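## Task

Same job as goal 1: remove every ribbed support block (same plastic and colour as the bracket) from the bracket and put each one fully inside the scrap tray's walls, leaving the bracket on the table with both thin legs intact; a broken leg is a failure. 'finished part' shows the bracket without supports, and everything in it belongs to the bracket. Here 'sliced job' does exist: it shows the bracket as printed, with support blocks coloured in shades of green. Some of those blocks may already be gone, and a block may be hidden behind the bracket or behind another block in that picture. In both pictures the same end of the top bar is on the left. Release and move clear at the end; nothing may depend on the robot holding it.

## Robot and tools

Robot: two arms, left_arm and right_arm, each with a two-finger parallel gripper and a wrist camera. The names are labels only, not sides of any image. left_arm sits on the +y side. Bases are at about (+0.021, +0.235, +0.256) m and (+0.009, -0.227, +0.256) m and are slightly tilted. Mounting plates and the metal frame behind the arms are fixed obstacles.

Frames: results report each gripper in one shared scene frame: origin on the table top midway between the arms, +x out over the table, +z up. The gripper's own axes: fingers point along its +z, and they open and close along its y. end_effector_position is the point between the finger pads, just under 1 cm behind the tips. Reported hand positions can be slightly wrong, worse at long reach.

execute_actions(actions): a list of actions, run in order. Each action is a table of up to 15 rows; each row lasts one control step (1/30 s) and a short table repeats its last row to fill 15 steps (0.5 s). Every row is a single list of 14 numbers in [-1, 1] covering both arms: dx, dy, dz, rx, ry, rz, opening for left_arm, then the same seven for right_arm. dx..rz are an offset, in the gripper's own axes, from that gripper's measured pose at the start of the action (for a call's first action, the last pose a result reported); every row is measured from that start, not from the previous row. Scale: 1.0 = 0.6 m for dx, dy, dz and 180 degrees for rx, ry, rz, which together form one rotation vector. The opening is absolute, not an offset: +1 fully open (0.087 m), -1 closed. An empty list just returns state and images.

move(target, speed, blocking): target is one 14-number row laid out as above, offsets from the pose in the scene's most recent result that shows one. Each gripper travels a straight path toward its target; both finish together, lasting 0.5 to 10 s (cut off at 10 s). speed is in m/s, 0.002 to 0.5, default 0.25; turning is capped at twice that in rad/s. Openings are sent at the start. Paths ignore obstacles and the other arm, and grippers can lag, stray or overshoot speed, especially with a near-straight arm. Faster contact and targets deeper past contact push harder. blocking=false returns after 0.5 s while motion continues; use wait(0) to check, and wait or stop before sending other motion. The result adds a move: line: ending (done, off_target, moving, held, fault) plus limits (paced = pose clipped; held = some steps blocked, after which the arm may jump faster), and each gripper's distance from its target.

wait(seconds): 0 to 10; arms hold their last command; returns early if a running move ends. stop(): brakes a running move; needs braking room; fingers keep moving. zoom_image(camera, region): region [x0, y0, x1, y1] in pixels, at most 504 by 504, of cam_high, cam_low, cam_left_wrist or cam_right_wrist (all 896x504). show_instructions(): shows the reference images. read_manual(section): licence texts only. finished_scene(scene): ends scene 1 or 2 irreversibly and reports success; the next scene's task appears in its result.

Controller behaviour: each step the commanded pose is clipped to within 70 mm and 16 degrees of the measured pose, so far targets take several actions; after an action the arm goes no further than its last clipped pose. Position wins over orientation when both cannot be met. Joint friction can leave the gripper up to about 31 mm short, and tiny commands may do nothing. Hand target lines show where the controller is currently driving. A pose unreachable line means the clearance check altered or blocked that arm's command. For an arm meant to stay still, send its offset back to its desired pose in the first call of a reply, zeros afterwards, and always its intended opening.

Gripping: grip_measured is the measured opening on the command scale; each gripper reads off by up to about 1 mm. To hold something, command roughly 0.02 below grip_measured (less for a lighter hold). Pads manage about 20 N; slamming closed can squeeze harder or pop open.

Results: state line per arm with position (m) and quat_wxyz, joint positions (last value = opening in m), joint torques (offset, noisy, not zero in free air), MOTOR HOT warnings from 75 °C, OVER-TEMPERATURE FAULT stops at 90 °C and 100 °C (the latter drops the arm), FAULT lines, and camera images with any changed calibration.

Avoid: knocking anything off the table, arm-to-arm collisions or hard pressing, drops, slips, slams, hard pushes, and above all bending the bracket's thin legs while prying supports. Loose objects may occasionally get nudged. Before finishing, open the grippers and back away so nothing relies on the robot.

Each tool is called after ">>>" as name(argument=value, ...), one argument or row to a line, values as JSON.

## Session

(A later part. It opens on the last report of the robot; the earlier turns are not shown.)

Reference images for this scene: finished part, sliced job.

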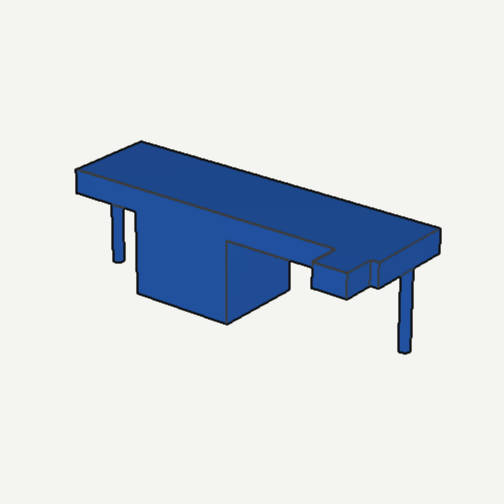

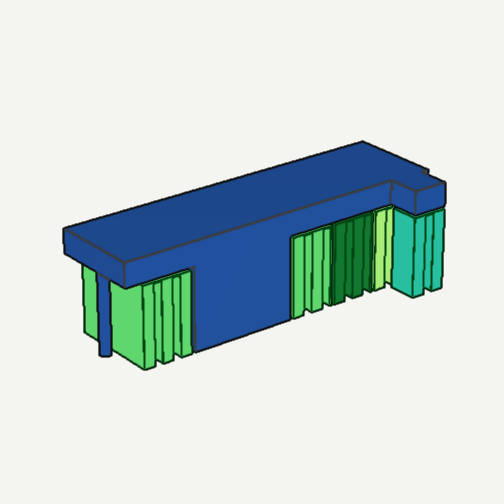

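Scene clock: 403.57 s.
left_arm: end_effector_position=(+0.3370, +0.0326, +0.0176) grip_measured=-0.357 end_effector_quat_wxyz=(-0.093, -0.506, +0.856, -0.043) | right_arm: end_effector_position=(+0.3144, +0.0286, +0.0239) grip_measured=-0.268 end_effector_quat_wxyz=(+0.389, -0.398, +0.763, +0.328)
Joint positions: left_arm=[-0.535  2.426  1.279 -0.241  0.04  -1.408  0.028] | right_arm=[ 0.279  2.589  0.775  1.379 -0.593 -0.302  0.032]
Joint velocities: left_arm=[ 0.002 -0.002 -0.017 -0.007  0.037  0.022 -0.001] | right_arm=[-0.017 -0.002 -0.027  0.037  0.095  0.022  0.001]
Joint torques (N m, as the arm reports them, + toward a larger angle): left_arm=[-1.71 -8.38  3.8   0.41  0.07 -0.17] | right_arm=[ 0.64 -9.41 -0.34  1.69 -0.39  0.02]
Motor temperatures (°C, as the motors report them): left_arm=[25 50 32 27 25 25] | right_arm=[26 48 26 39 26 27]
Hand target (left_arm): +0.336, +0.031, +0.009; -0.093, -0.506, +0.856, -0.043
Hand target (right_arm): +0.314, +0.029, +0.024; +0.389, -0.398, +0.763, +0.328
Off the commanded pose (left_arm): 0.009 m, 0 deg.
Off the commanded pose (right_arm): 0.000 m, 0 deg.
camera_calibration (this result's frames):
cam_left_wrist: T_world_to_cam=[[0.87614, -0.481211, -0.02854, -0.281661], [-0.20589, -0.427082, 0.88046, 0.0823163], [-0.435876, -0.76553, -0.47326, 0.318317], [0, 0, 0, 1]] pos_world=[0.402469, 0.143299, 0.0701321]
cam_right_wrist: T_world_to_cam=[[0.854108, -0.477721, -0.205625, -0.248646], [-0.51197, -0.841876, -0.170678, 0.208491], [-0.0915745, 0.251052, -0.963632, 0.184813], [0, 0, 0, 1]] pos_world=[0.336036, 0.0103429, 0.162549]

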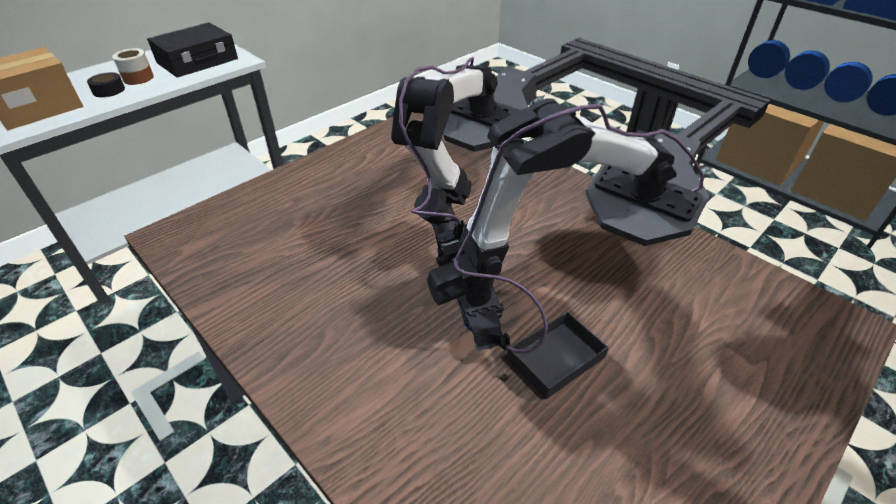

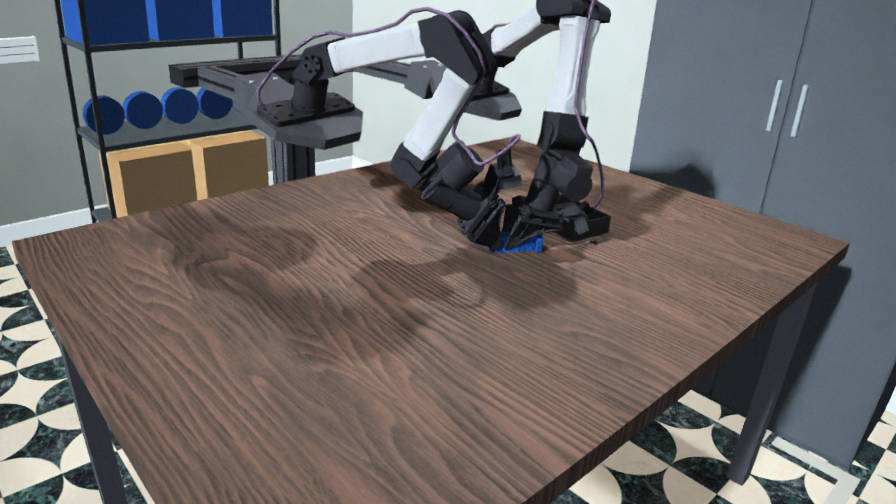

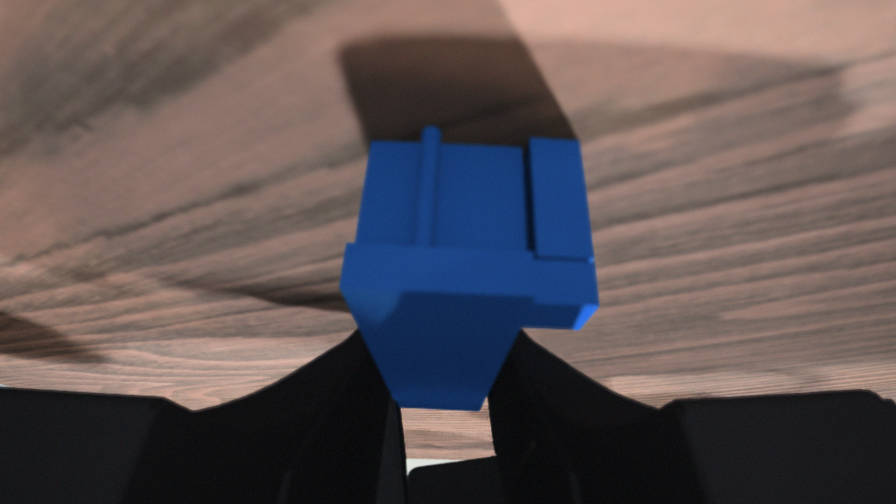

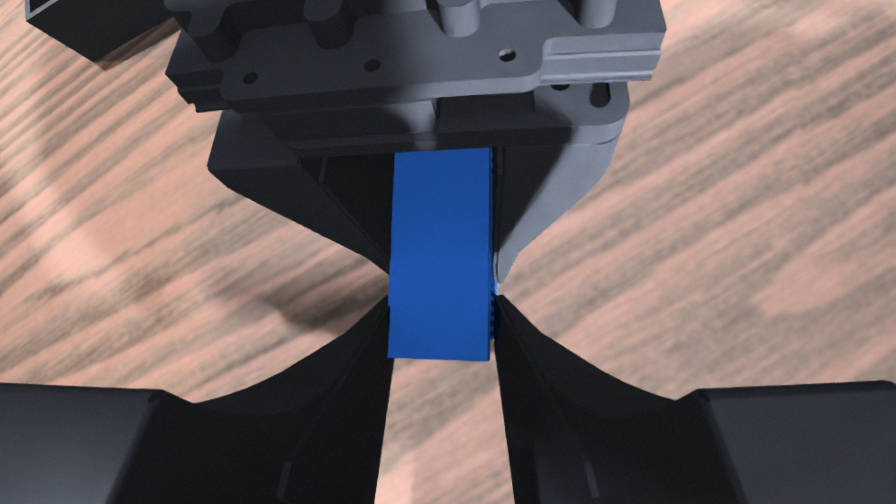

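>>> execute_actions(
  actions=[
    [[0,0,0.015,0,0,0,-0.40,0,0,0,0,0,0,-0.273],[0,0,0.015,0,0,0,-0.40,0,0,0,0,0,0,-0.276],[0,0,0.015,0,0,0,-0.40,0,0,0,0,0,0,-0.279],[0,0,0.015,0,0,0,-0.40,0,0,0,0,0,0,-0.282],[0,0,0.015,0,0,0,-0.40,0,0,0,0,0,0,-0.285],[0,0,0.015,0,0,0,-0.40,0,0,0,0,0,0,-0.288],[0,0,0.015,0,0,0,-0.40,0,0,0,0,0,0,-0.291],[0,0,0.015,0,0,0,-0.40,0,0,0,0,0,0,-0.294],[0,0,0.015,0,0,0,-0.40,0,0,0,0,0,0,-0.297],[0,0,0.015,0,0,0,-0.40,0,0,0,0,0,0,-0.30]],
  ],
)

>>> zoom_image(
  camera="cam_right_wrist",
  region=[360, 240, 560, 390],
)

Scene clock: 413.23 s.
left_arm: end_effector_position=(+0.3370, +0.0325, +0.0176) grip_measured=-0.357 end_effector_quat_wxyz=(-0.093, -0.506, +0.856, -0.043) | right_arm: end_effector_position=(+0.3145, +0.0286, +0.0239) grip_measured=-0.292 end_effector_quat_wxyz=(+0.390, -0.399, +0.763, +0.328)
Joint positions: left_arm=[-0.535  2.426  1.279 -0.241  0.041 -1.408  0.028] | right_arm=[ 0.279  2.589  0.775  1.379 -0.593 -0.305  0.031]
Joint velocities: left_arm=[ 0.007  0.002  0.007  0.037 -0.037 -0.022  0.001] | right_arm=[-0.007  0.002 -0.007 -0.051  0.037  0.007 -0.001]
Joint torques (N m, as the arm reports them, + toward a larger angle): left_arm=[-1.67 -8.41  3.72  0.4   0.06 -0.17] | right_arm=[ 0.63 -9.38 -0.33  1.72 -0.4   0.04]
Motor temperatures (°C, as the motors report them): left_arm=[25 50 32 27 25 25] | right_arm=[26 49 26 39 26 27]
Hand target (left_arm): +0.336, +0.031, +0.009; -0.093, -0.506, +0.856, -0.043
Hand target (right_arm): +0.314, +0.029, +0.024; +0.389, -0.398, +0.763, +0.328
Off the commanded pose (left_arm): 0.009 m, 0 deg.
Off the commanded pose (right_arm): 0.000 m, 0 deg.
camera_calibration (this result's frames):
cam_left_wrist: T_world_to_cam=[[0.876146, -0.481204, -0.0284807, -0.281675], [-0.205768, -0.426771, 0.88064, 0.0822072], [-0.435922, -0.765709, -0.472929, 0.318292], [0, 0, 0, 1]] pos_world=[0.402454, 0.14326, 0.0701125]
cam_right_wrist: T_world_to_cam=[[0.855165, -0.476804, -0.203351, -0.24917], [-0.510517, -0.842686, -0.171036, 0.208068], [-0.0898103, 0.250078, -0.964051, 0.184298], [0, 0, 0, 1]] pos_world=[0.335855, 0.0104419, 0.162591]

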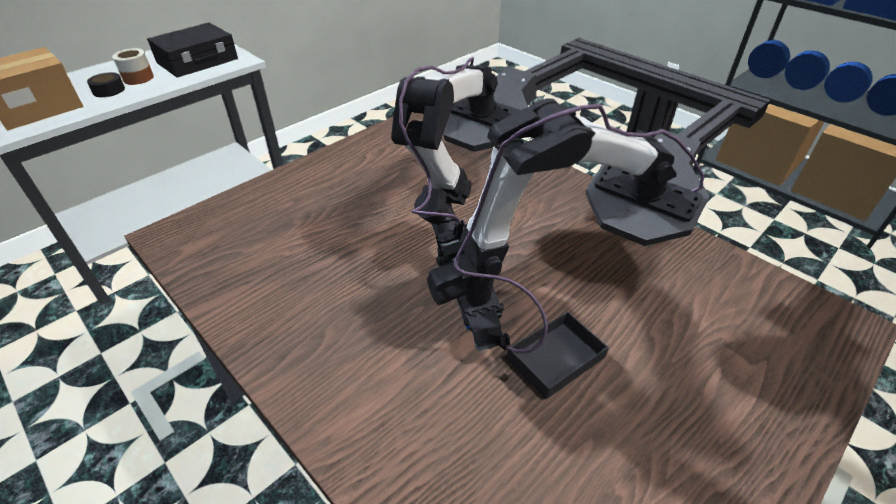

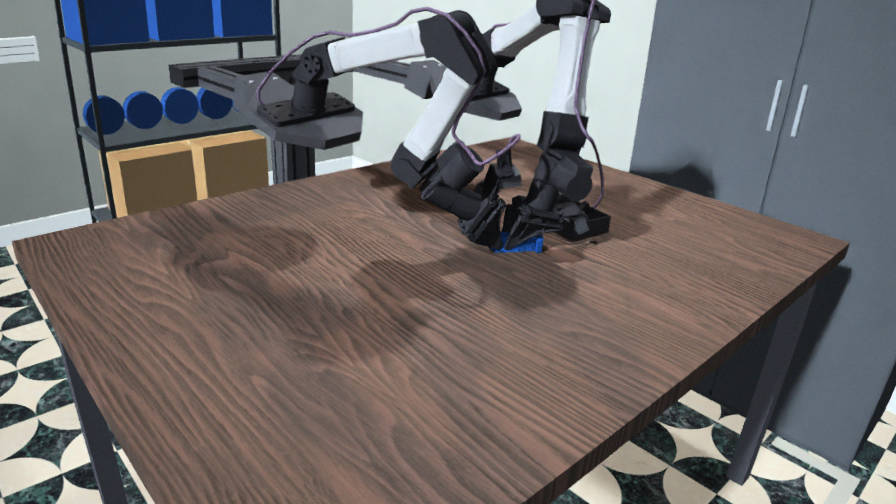

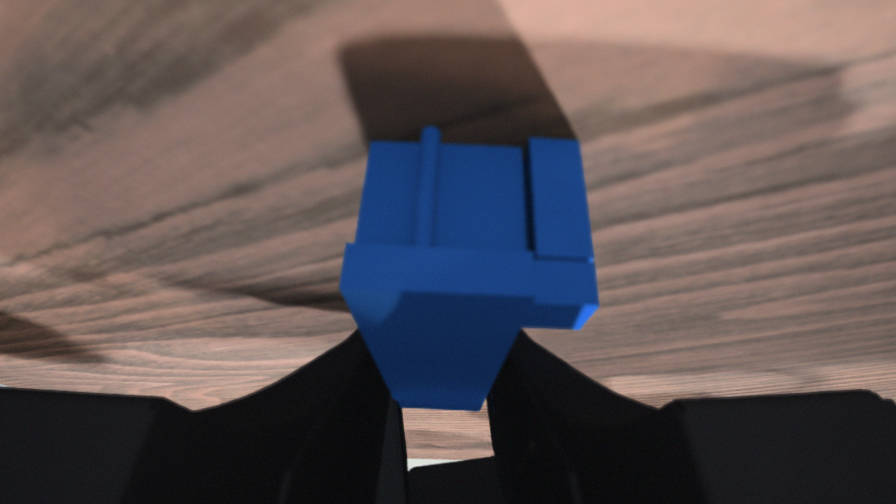

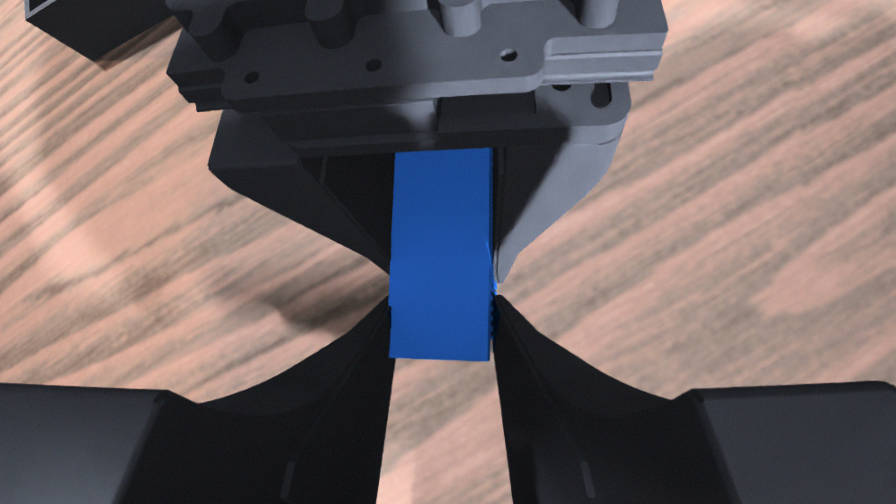

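Region (360, 240, 560, 390) of cam_right_wrist's 896x504 image, scaled by 2.520, with more detail than that image has; it fills the top 378 rows of this view, and the rest is white.

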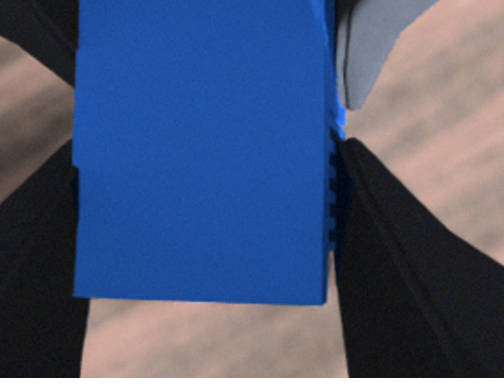

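>>> execute_actions(
  actions=[
    [[0,0,0.015,0,0,0,-0.40,0,0,0,0,0,0,-0.303],[0,0,0.015,0,0,0,-0.40,0,0,0,0,0,0,-0.306],[0,0,0.015,0,0,0,-0.40,0,0,0,0,0,0,-0.309],[0,0,0.015,0,0,0,-0.40,0,0,0,0,0,0,-0.312],[0,0,0.015,0,0,0,-0.40,0,0,0,0,0,0,-0.315],[0,0,0.015,0,0,0,-0.40,0,0,0,0,0,0,-0.318],[0,0,0.015,0,0,0,-0.40,0,0,0,0,0,0,-0.321],[0,0,0.015,0,0,0,-0.40,0,0,0,0,0,0,-0.324],[0,0,0.015,0,0,0,-0.40,0,0,0,0,0,0,-0.327],[0,0,0.015,0,0,0,-0.40,0,0,0,0,0,0,-0.33]],
  ],
)

>>> zoom_image(
  camera="cam_right_wrist",
  region=[360, 240, 560, 390],
)

Scene clock: 419.07 s.
left_arm: end_effector_position=(+0.3370, +0.0325, +0.0176) grip_measured=-0.357 end_effector_quat_wxyz=(-0.093, -0.506, +0.856, -0.043) | right_arm: end_effector_position=(+0.3145, +0.0286, +0.0239) grip_measured=-0.292 end_effector_quat_wxyz=(+0.390, -0.399, +0.762, +0.327)
Joint positions: left_arm=[-0.535  2.426  1.279 -0.241  0.041 -1.408  0.028] | right_arm=[ 0.279  2.589  0.775  1.379 -0.593 -0.306  0.031]
Joint velocities: left_arm=[ 0.002  0.002  0.002 -0.066 -0.051  0.022  0.   ] | right_arm=[-0.007  0.002 -0.007 -0.022  0.037  0.022 -0.   ]
Joint torques (N m, as the arm reports them, + toward a larger angle): left_arm=[-1.68 -8.39  3.82  0.4   0.07 -0.17] | right_arm=[ 0.63 -9.36 -0.37  1.73 -0.38  0.05]
Motor temperatures (°C, as the motors report them): left_arm=[25 50 32 27 25 25] | right_arm=[26 49 26 39 26 27]
Hand target (left_arm): +0.336, +0.031, +0.009; -0.093, -0.506, +0.856, -0.043
Hand target (right_arm): +0.314, +0.029, +0.024; +0.390, -0.399, +0.763, +0.328
Off the commanded pose (left_arm): 0.009 m, 0 deg.
Off the commanded pose (right_arm): 0.000 m, 0 deg.
camera_calibration (this result's frames):
cam_left_wrist: T_world_to_cam=[[0.876146, -0.481204, -0.0284807, -0.281675], [-0.205768, -0.426771, 0.88064, 0.0822072], [-0.435922, -0.765709, -0.472929, 0.318292], [0, 0, 0, 1]] pos_world=[0.402454, 0.14326, 0.0701125]
cam_right_wrist: T_world_to_cam=[[0.855615, -0.47641, -0.202375, -0.249394], [-0.509894, -0.843032, -0.171188, 0.207886], [-0.0890535, 0.249661, -0.96423, 0.184077], [0, 0, 0, 1]] pos_world=[0.335778, 0.0104843, 0.162609]

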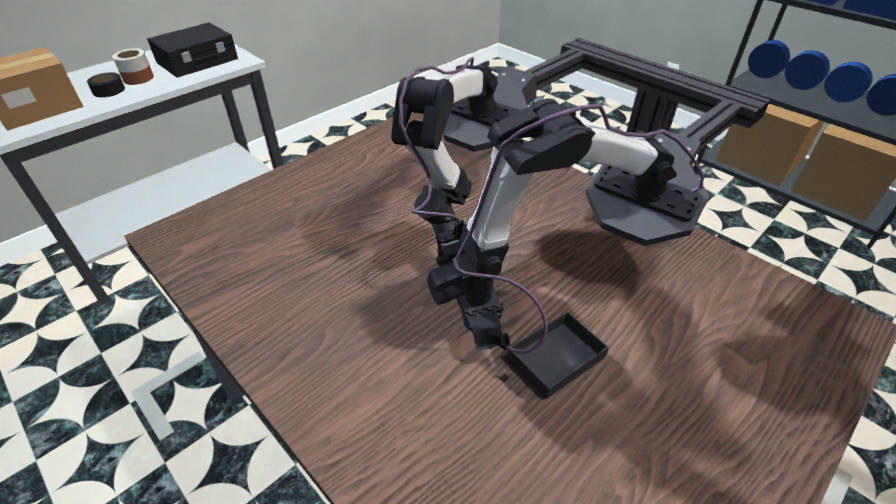

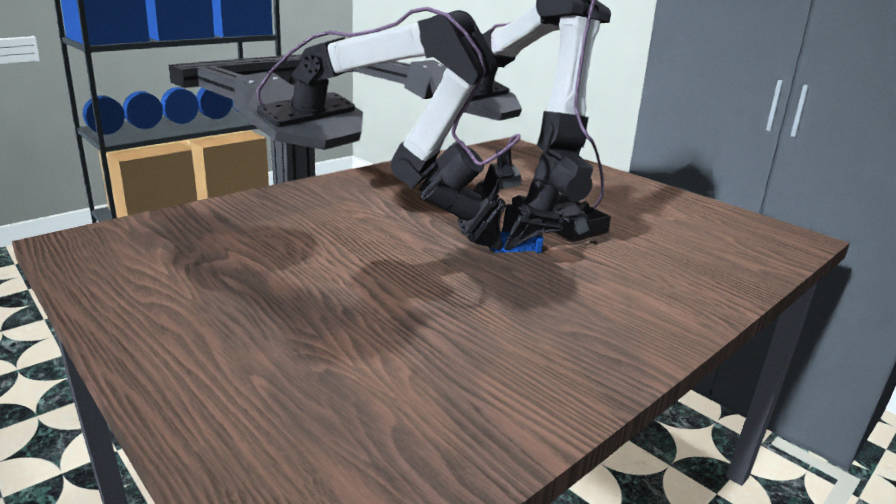

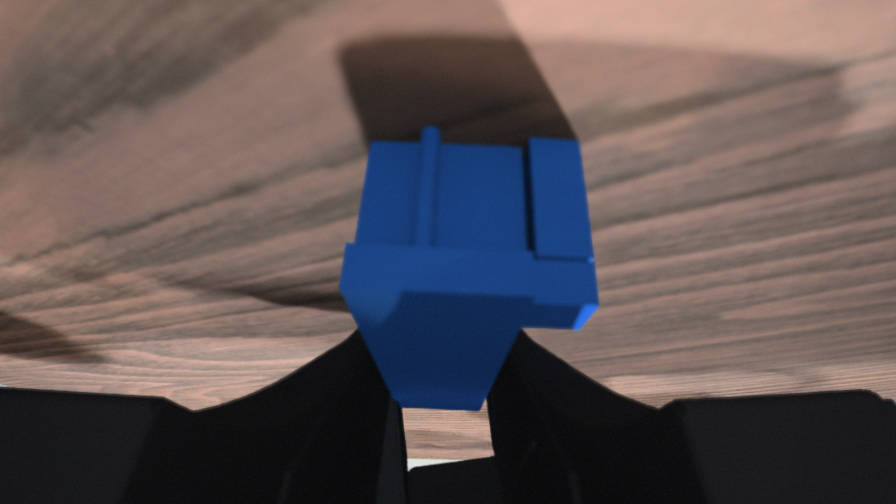

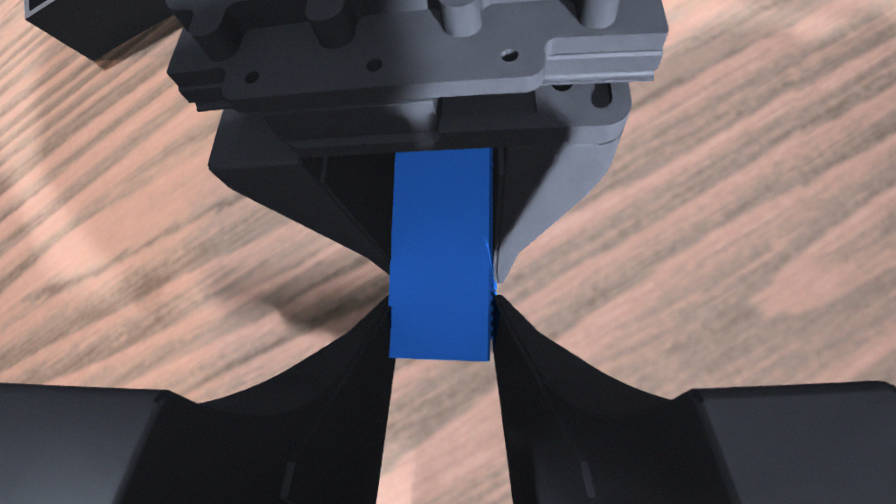

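Region (360, 240, 560, 390) of cam_right_wrist's 896x504 image, scaled by 2.520, with more detail than that image has; it fills the top 378 rows of this view, and the rest is white.

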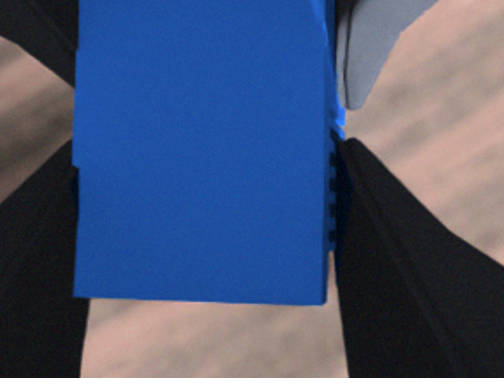

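>>> execute_actions(
  actions=[
    [[0,0,0.015,0,0,0,-0.40,0,0,0,0,0,0,-0.25],[0,0,0.015,0,0,0,-0.40,0,0,0,0,0,0,-0.2],[0,0,0.015,0,0,0,-0.40,0,0,0,0,0,0,-0.15],[0,0,0.015,0,0,0,-0.40,0,0,0,0,0,0,-0.1],[0,0,0.015,0,0,0,-0.40,0,0,0,0,0,0,-0.05],[0,0,0.015,0,0,0,-0.40,0,0,0,0,0,0,0.0],[0,0,0.015,0,0,0,-0.40,0,0,0,0,0,0,0.05],[0,0,0.015,0,0,0,-0.40,0,0,0,0,0,0,0.1],[0,0,0.015,0,0,0,-0.40,0,0,0,0,0,0,0.15],[0,0,0.015,0,0,0,-0.40,0,0,0,0,0,0,0.2]],
  ],
)

>>> zoom_image(
  camera="cam_right_wrist",
  region=[360, 240, 560, 390],
)

Scene clock: 425.30 s.
left_arm: end_effector_position=(+0.3371, +0.0325, +0.0176) grip_measured=-0.357 end_effector_quat_wxyz=(-0.093, -0.506, +0.856, -0.043) | right_arm: end_effector_position=(+0.3146, +0.0286, +0.0240) grip_measured=+0.200 end_effector_quat_wxyz=(+0.390, -0.399, +0.762, +0.327)
Joint positions: left_arm=[-0.535  2.426  1.279 -0.24   0.041 -1.408  0.028] | right_arm=[ 0.279  2.589  0.775  1.38  -0.593 -0.306  0.052]
Joint velocities: left_arm=[ 0.017 -0.002  0.007 -0.007 -0.066 -0.022 -0.   ] | right_arm=[-0.017 -0.007  0.012 -0.066 -0.037  0.037  0.   ]
Joint torques (N m, as the arm reports them, + toward a larger angle): left_arm=[-1.74 -8.49  3.81  0.4   0.08 -0.17] | right_arm=[ 0.57 -9.37 -0.38  1.72 -0.41  0.02]
Motor temperatures (°C, as the motors report them): left_arm=[25 50 32 27 25 25] | right_arm=[26 49 26 39 25 27]
Hand target (left_arm): +0.336, +0.031, +0.009; -0.093, -0.506, +0.856, -0.043
Hand target (right_arm): +0.315, +0.029, +0.024; +0.390, -0.399, +0.762, +0.327
Off the commanded pose (left_arm): 0.009 m, 0 deg.
Off the commanded pose (right_arm): 0.000 m, 0 deg.
camera_calibration (this result's frames):
cam_left_wrist: T_world_to_cam=[[0.876185, -0.481155, -0.0281092, -0.281789], [-0.206055, -0.426673, 0.88062, 0.0823123], [-0.435708, -0.765794, -0.472989, 0.318234], [0, 0, 0, 1]] pos_world=[0.402517, 0.143238, 0.0701145]
cam_right_wrist: T_world_to_cam=[[0.855669, -0.476409, -0.202152, -0.249449], [-0.509864, -0.842988, -0.171494, 0.207944], [-0.0887098, 0.249812, -0.964222, 0.184018], [0, 0, 0, 1]] pos_world=[0.335793, 0.0104847, 0.162669]

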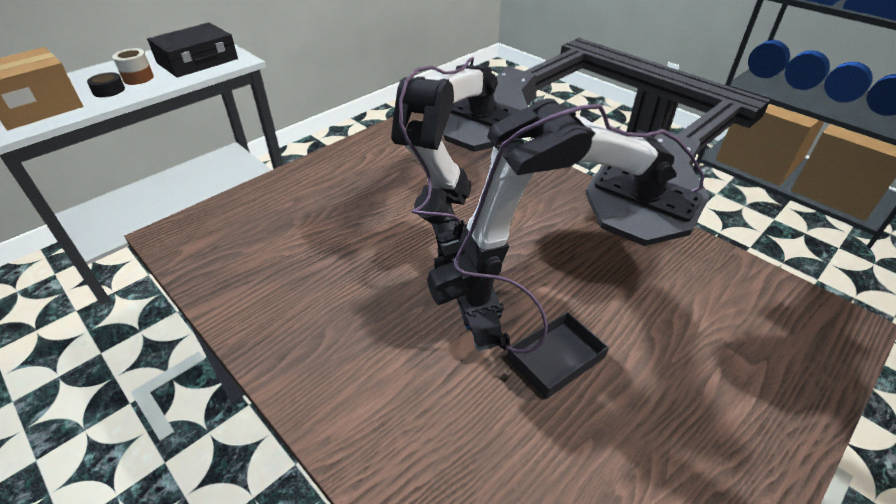

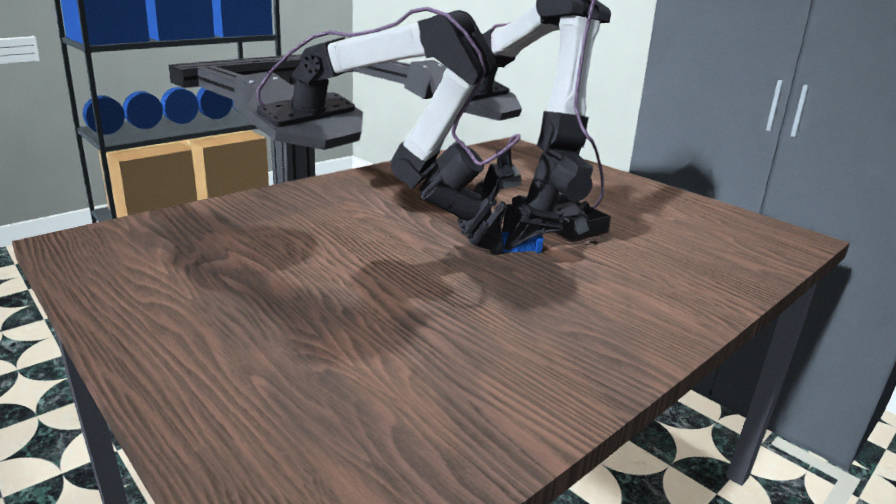

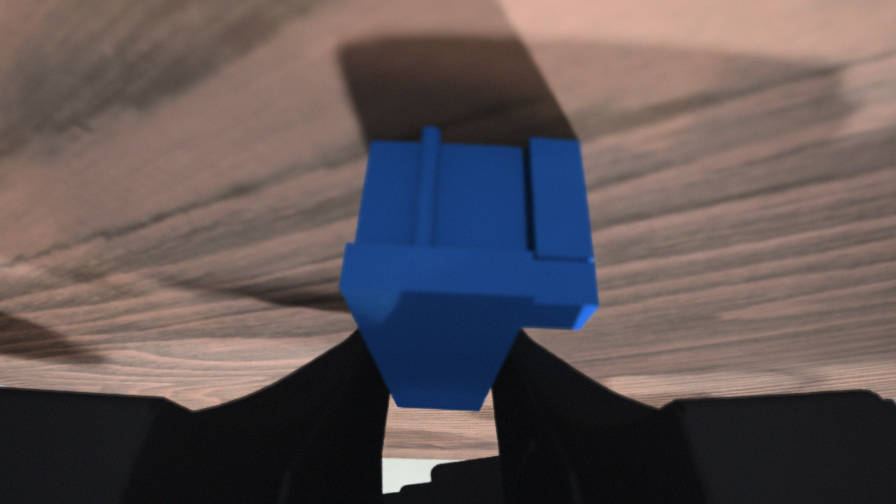

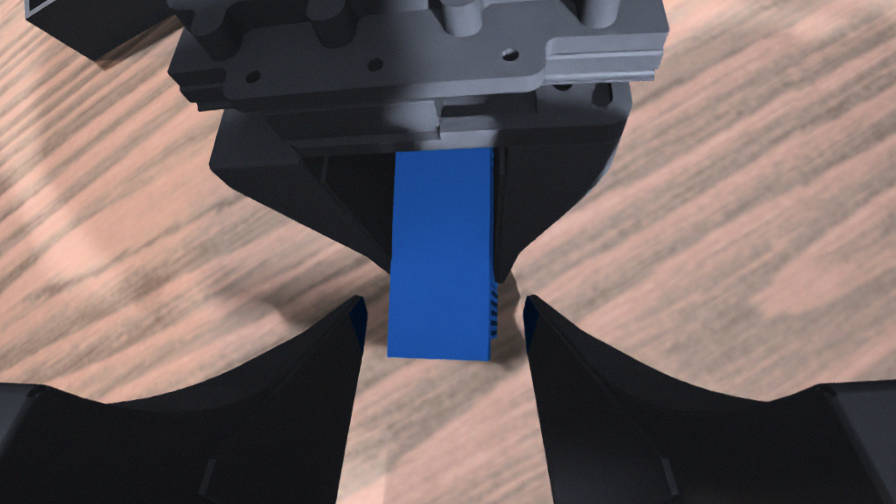

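Region (360, 240, 560, 390) of cam_right_wrist's 896x504 image, scaled by 2.520, with more detail than that image has; it fills the top 378 rows of this view, and the rest is white.

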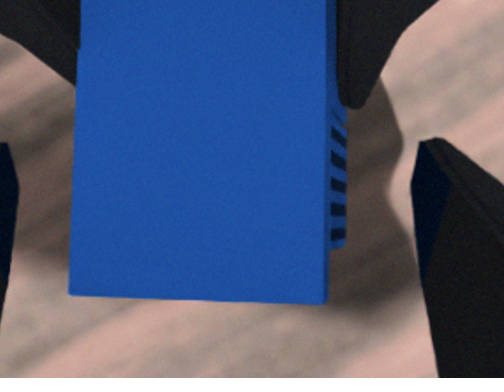

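>>> zoom_image(
  camera="cam_low",
  region=[465, 205, 545, 260],
)

Region (465, 205, 545, 260) of cam_low's 896x504 image, scaled by 6.300, with more detail than that image has; it fills the top 346 rows of this view, and the rest is white.

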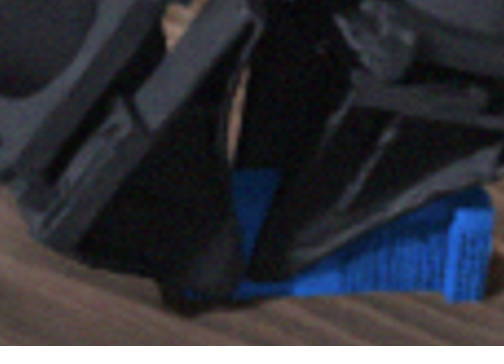

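>>> execute_actions(
  actions=[
    [[0,0,0.015,0,0,0,-0.40,0,0,0,0,0,0,-0.40]],
  ],
)

>>> zoom_image(
  camera="cam_right_wrist",
  region=[360, 240, 560, 390],
)

Scene clock: 452.77 s.
left_arm: end_effector_position=(+0.3371, +0.0325, +0.0176) grip_measured=-0.358 end_effector_quat_wxyz=(-0.093, -0.506, +0.856, -0.043) | right_arm: end_effector_position=(+0.3149, +0.0285, +0.0239) grip_measured=-0.294 end_effector_quat_wxyz=(+0.391, -0.400, +0.762, +0.326)
Joint positions: left_arm=[-0.535  2.426  1.279 -0.24   0.041 -1.409  0.028] | right_arm=[ 0.279  2.589  0.775  1.38  -0.592 -0.309  0.031]
Joint velocities: left_arm=[-0.002  0.002  0.007  0.007  0.051 -0.066  0.001] | right_arm=[ 0.002 -0.017 -0.002 -0.037 -0.037 -0.007  0.   ]
Joint torques (N m, as the arm reports them, + toward a larger angle): left_arm=[-1.62 -8.39  3.75  0.43  0.07 -0.16] | right_arm=[ 0.67 -9.4  -0.31  1.71 -0.39  0.02]
Motor temperatures (°C, as the motors report them): left_arm=[26 50 32 27 25 25] | right_arm=[26 49 26 39 25 27]
Hand target (left_arm): +0.336, +0.031, +0.009; -0.093, -0.506, +0.856, -0.043
Hand target (right_arm): +0.315, +0.029, +0.024; +0.390, -0.400, +0.762, +0.327
Off the commanded pose (left_arm): 0.009 m, 0 deg.
Off the commanded pose (right_arm): 0.000 m, 0 deg.
camera_calibration (this result's frames):
cam_left_wrist: T_world_to_cam=[[0.87654, -0.480498, -0.0282637, -0.281959], [-0.205623, -0.426904, 0.880609, 0.0821742], [-0.435197, -0.766078, -0.473, 0.318071], [0, 0, 0, 1]] pos_world=[0.402469, 0.143267, 0.0701152]
cam_right_wrist: T_world_to_cam=[[0.856522, -0.476079, -0.199297, -0.250067], [-0.508843, -0.843536, -0.17183, 0.207678], [-0.0863096, 0.248587, -0.964757, 0.183342], [0, 0, 0, 1]] pos_world=[0.335688, 0.0105556, 0.162728]

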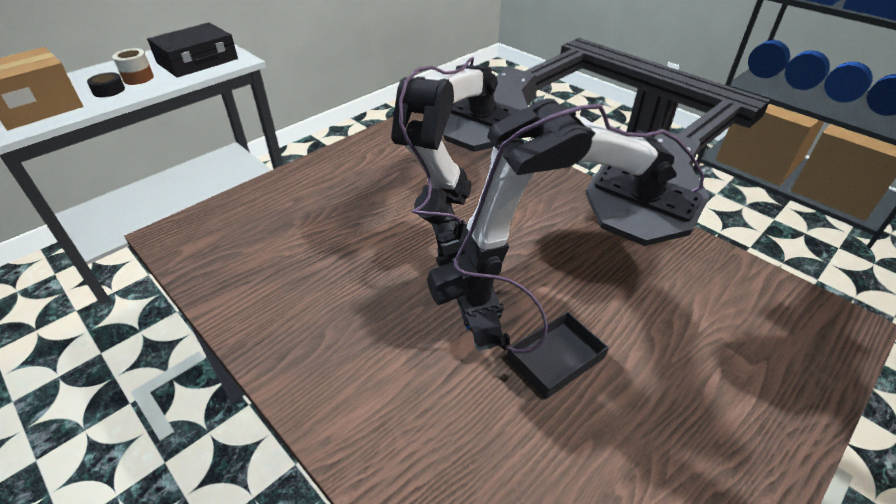

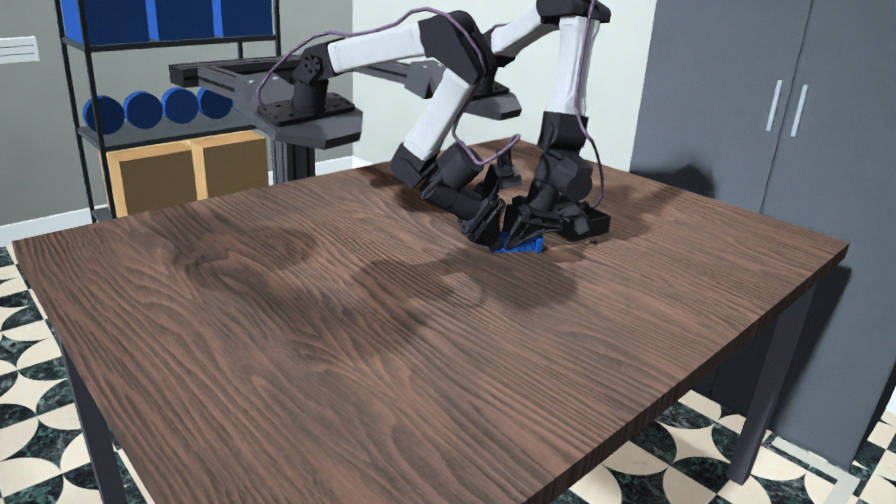

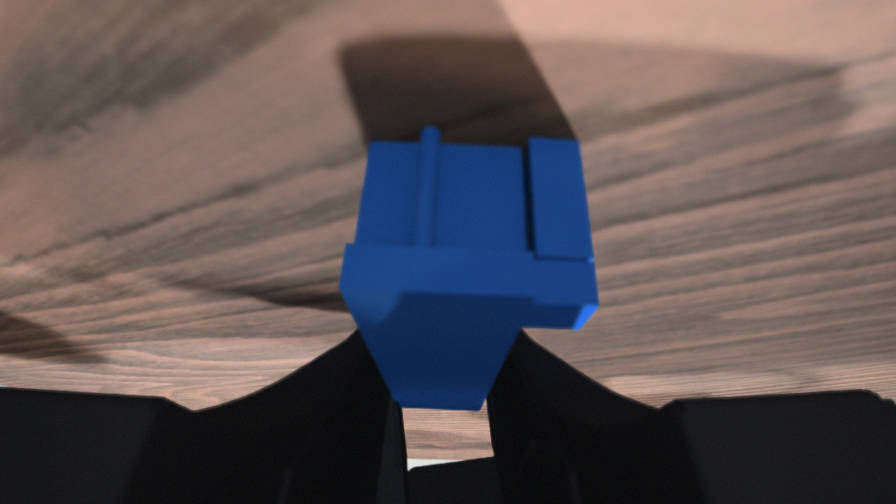

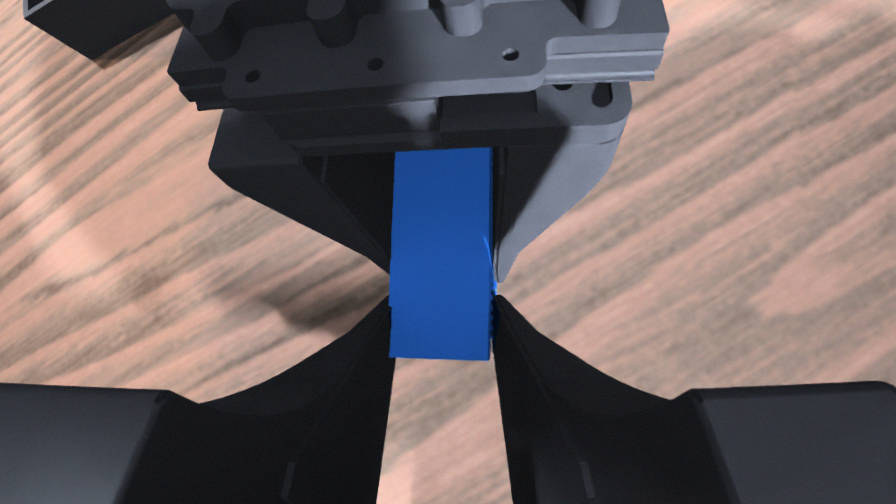

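Region (360, 240, 560, 390) of cam_right_wrist's 896x504 image, scaled by 2.520, with more detail than that image has; it fills the top 378 rows of this view, and the rest is white.

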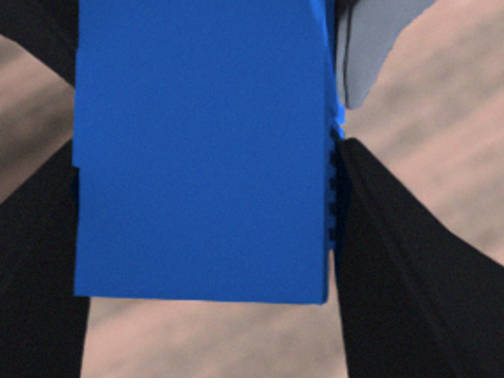

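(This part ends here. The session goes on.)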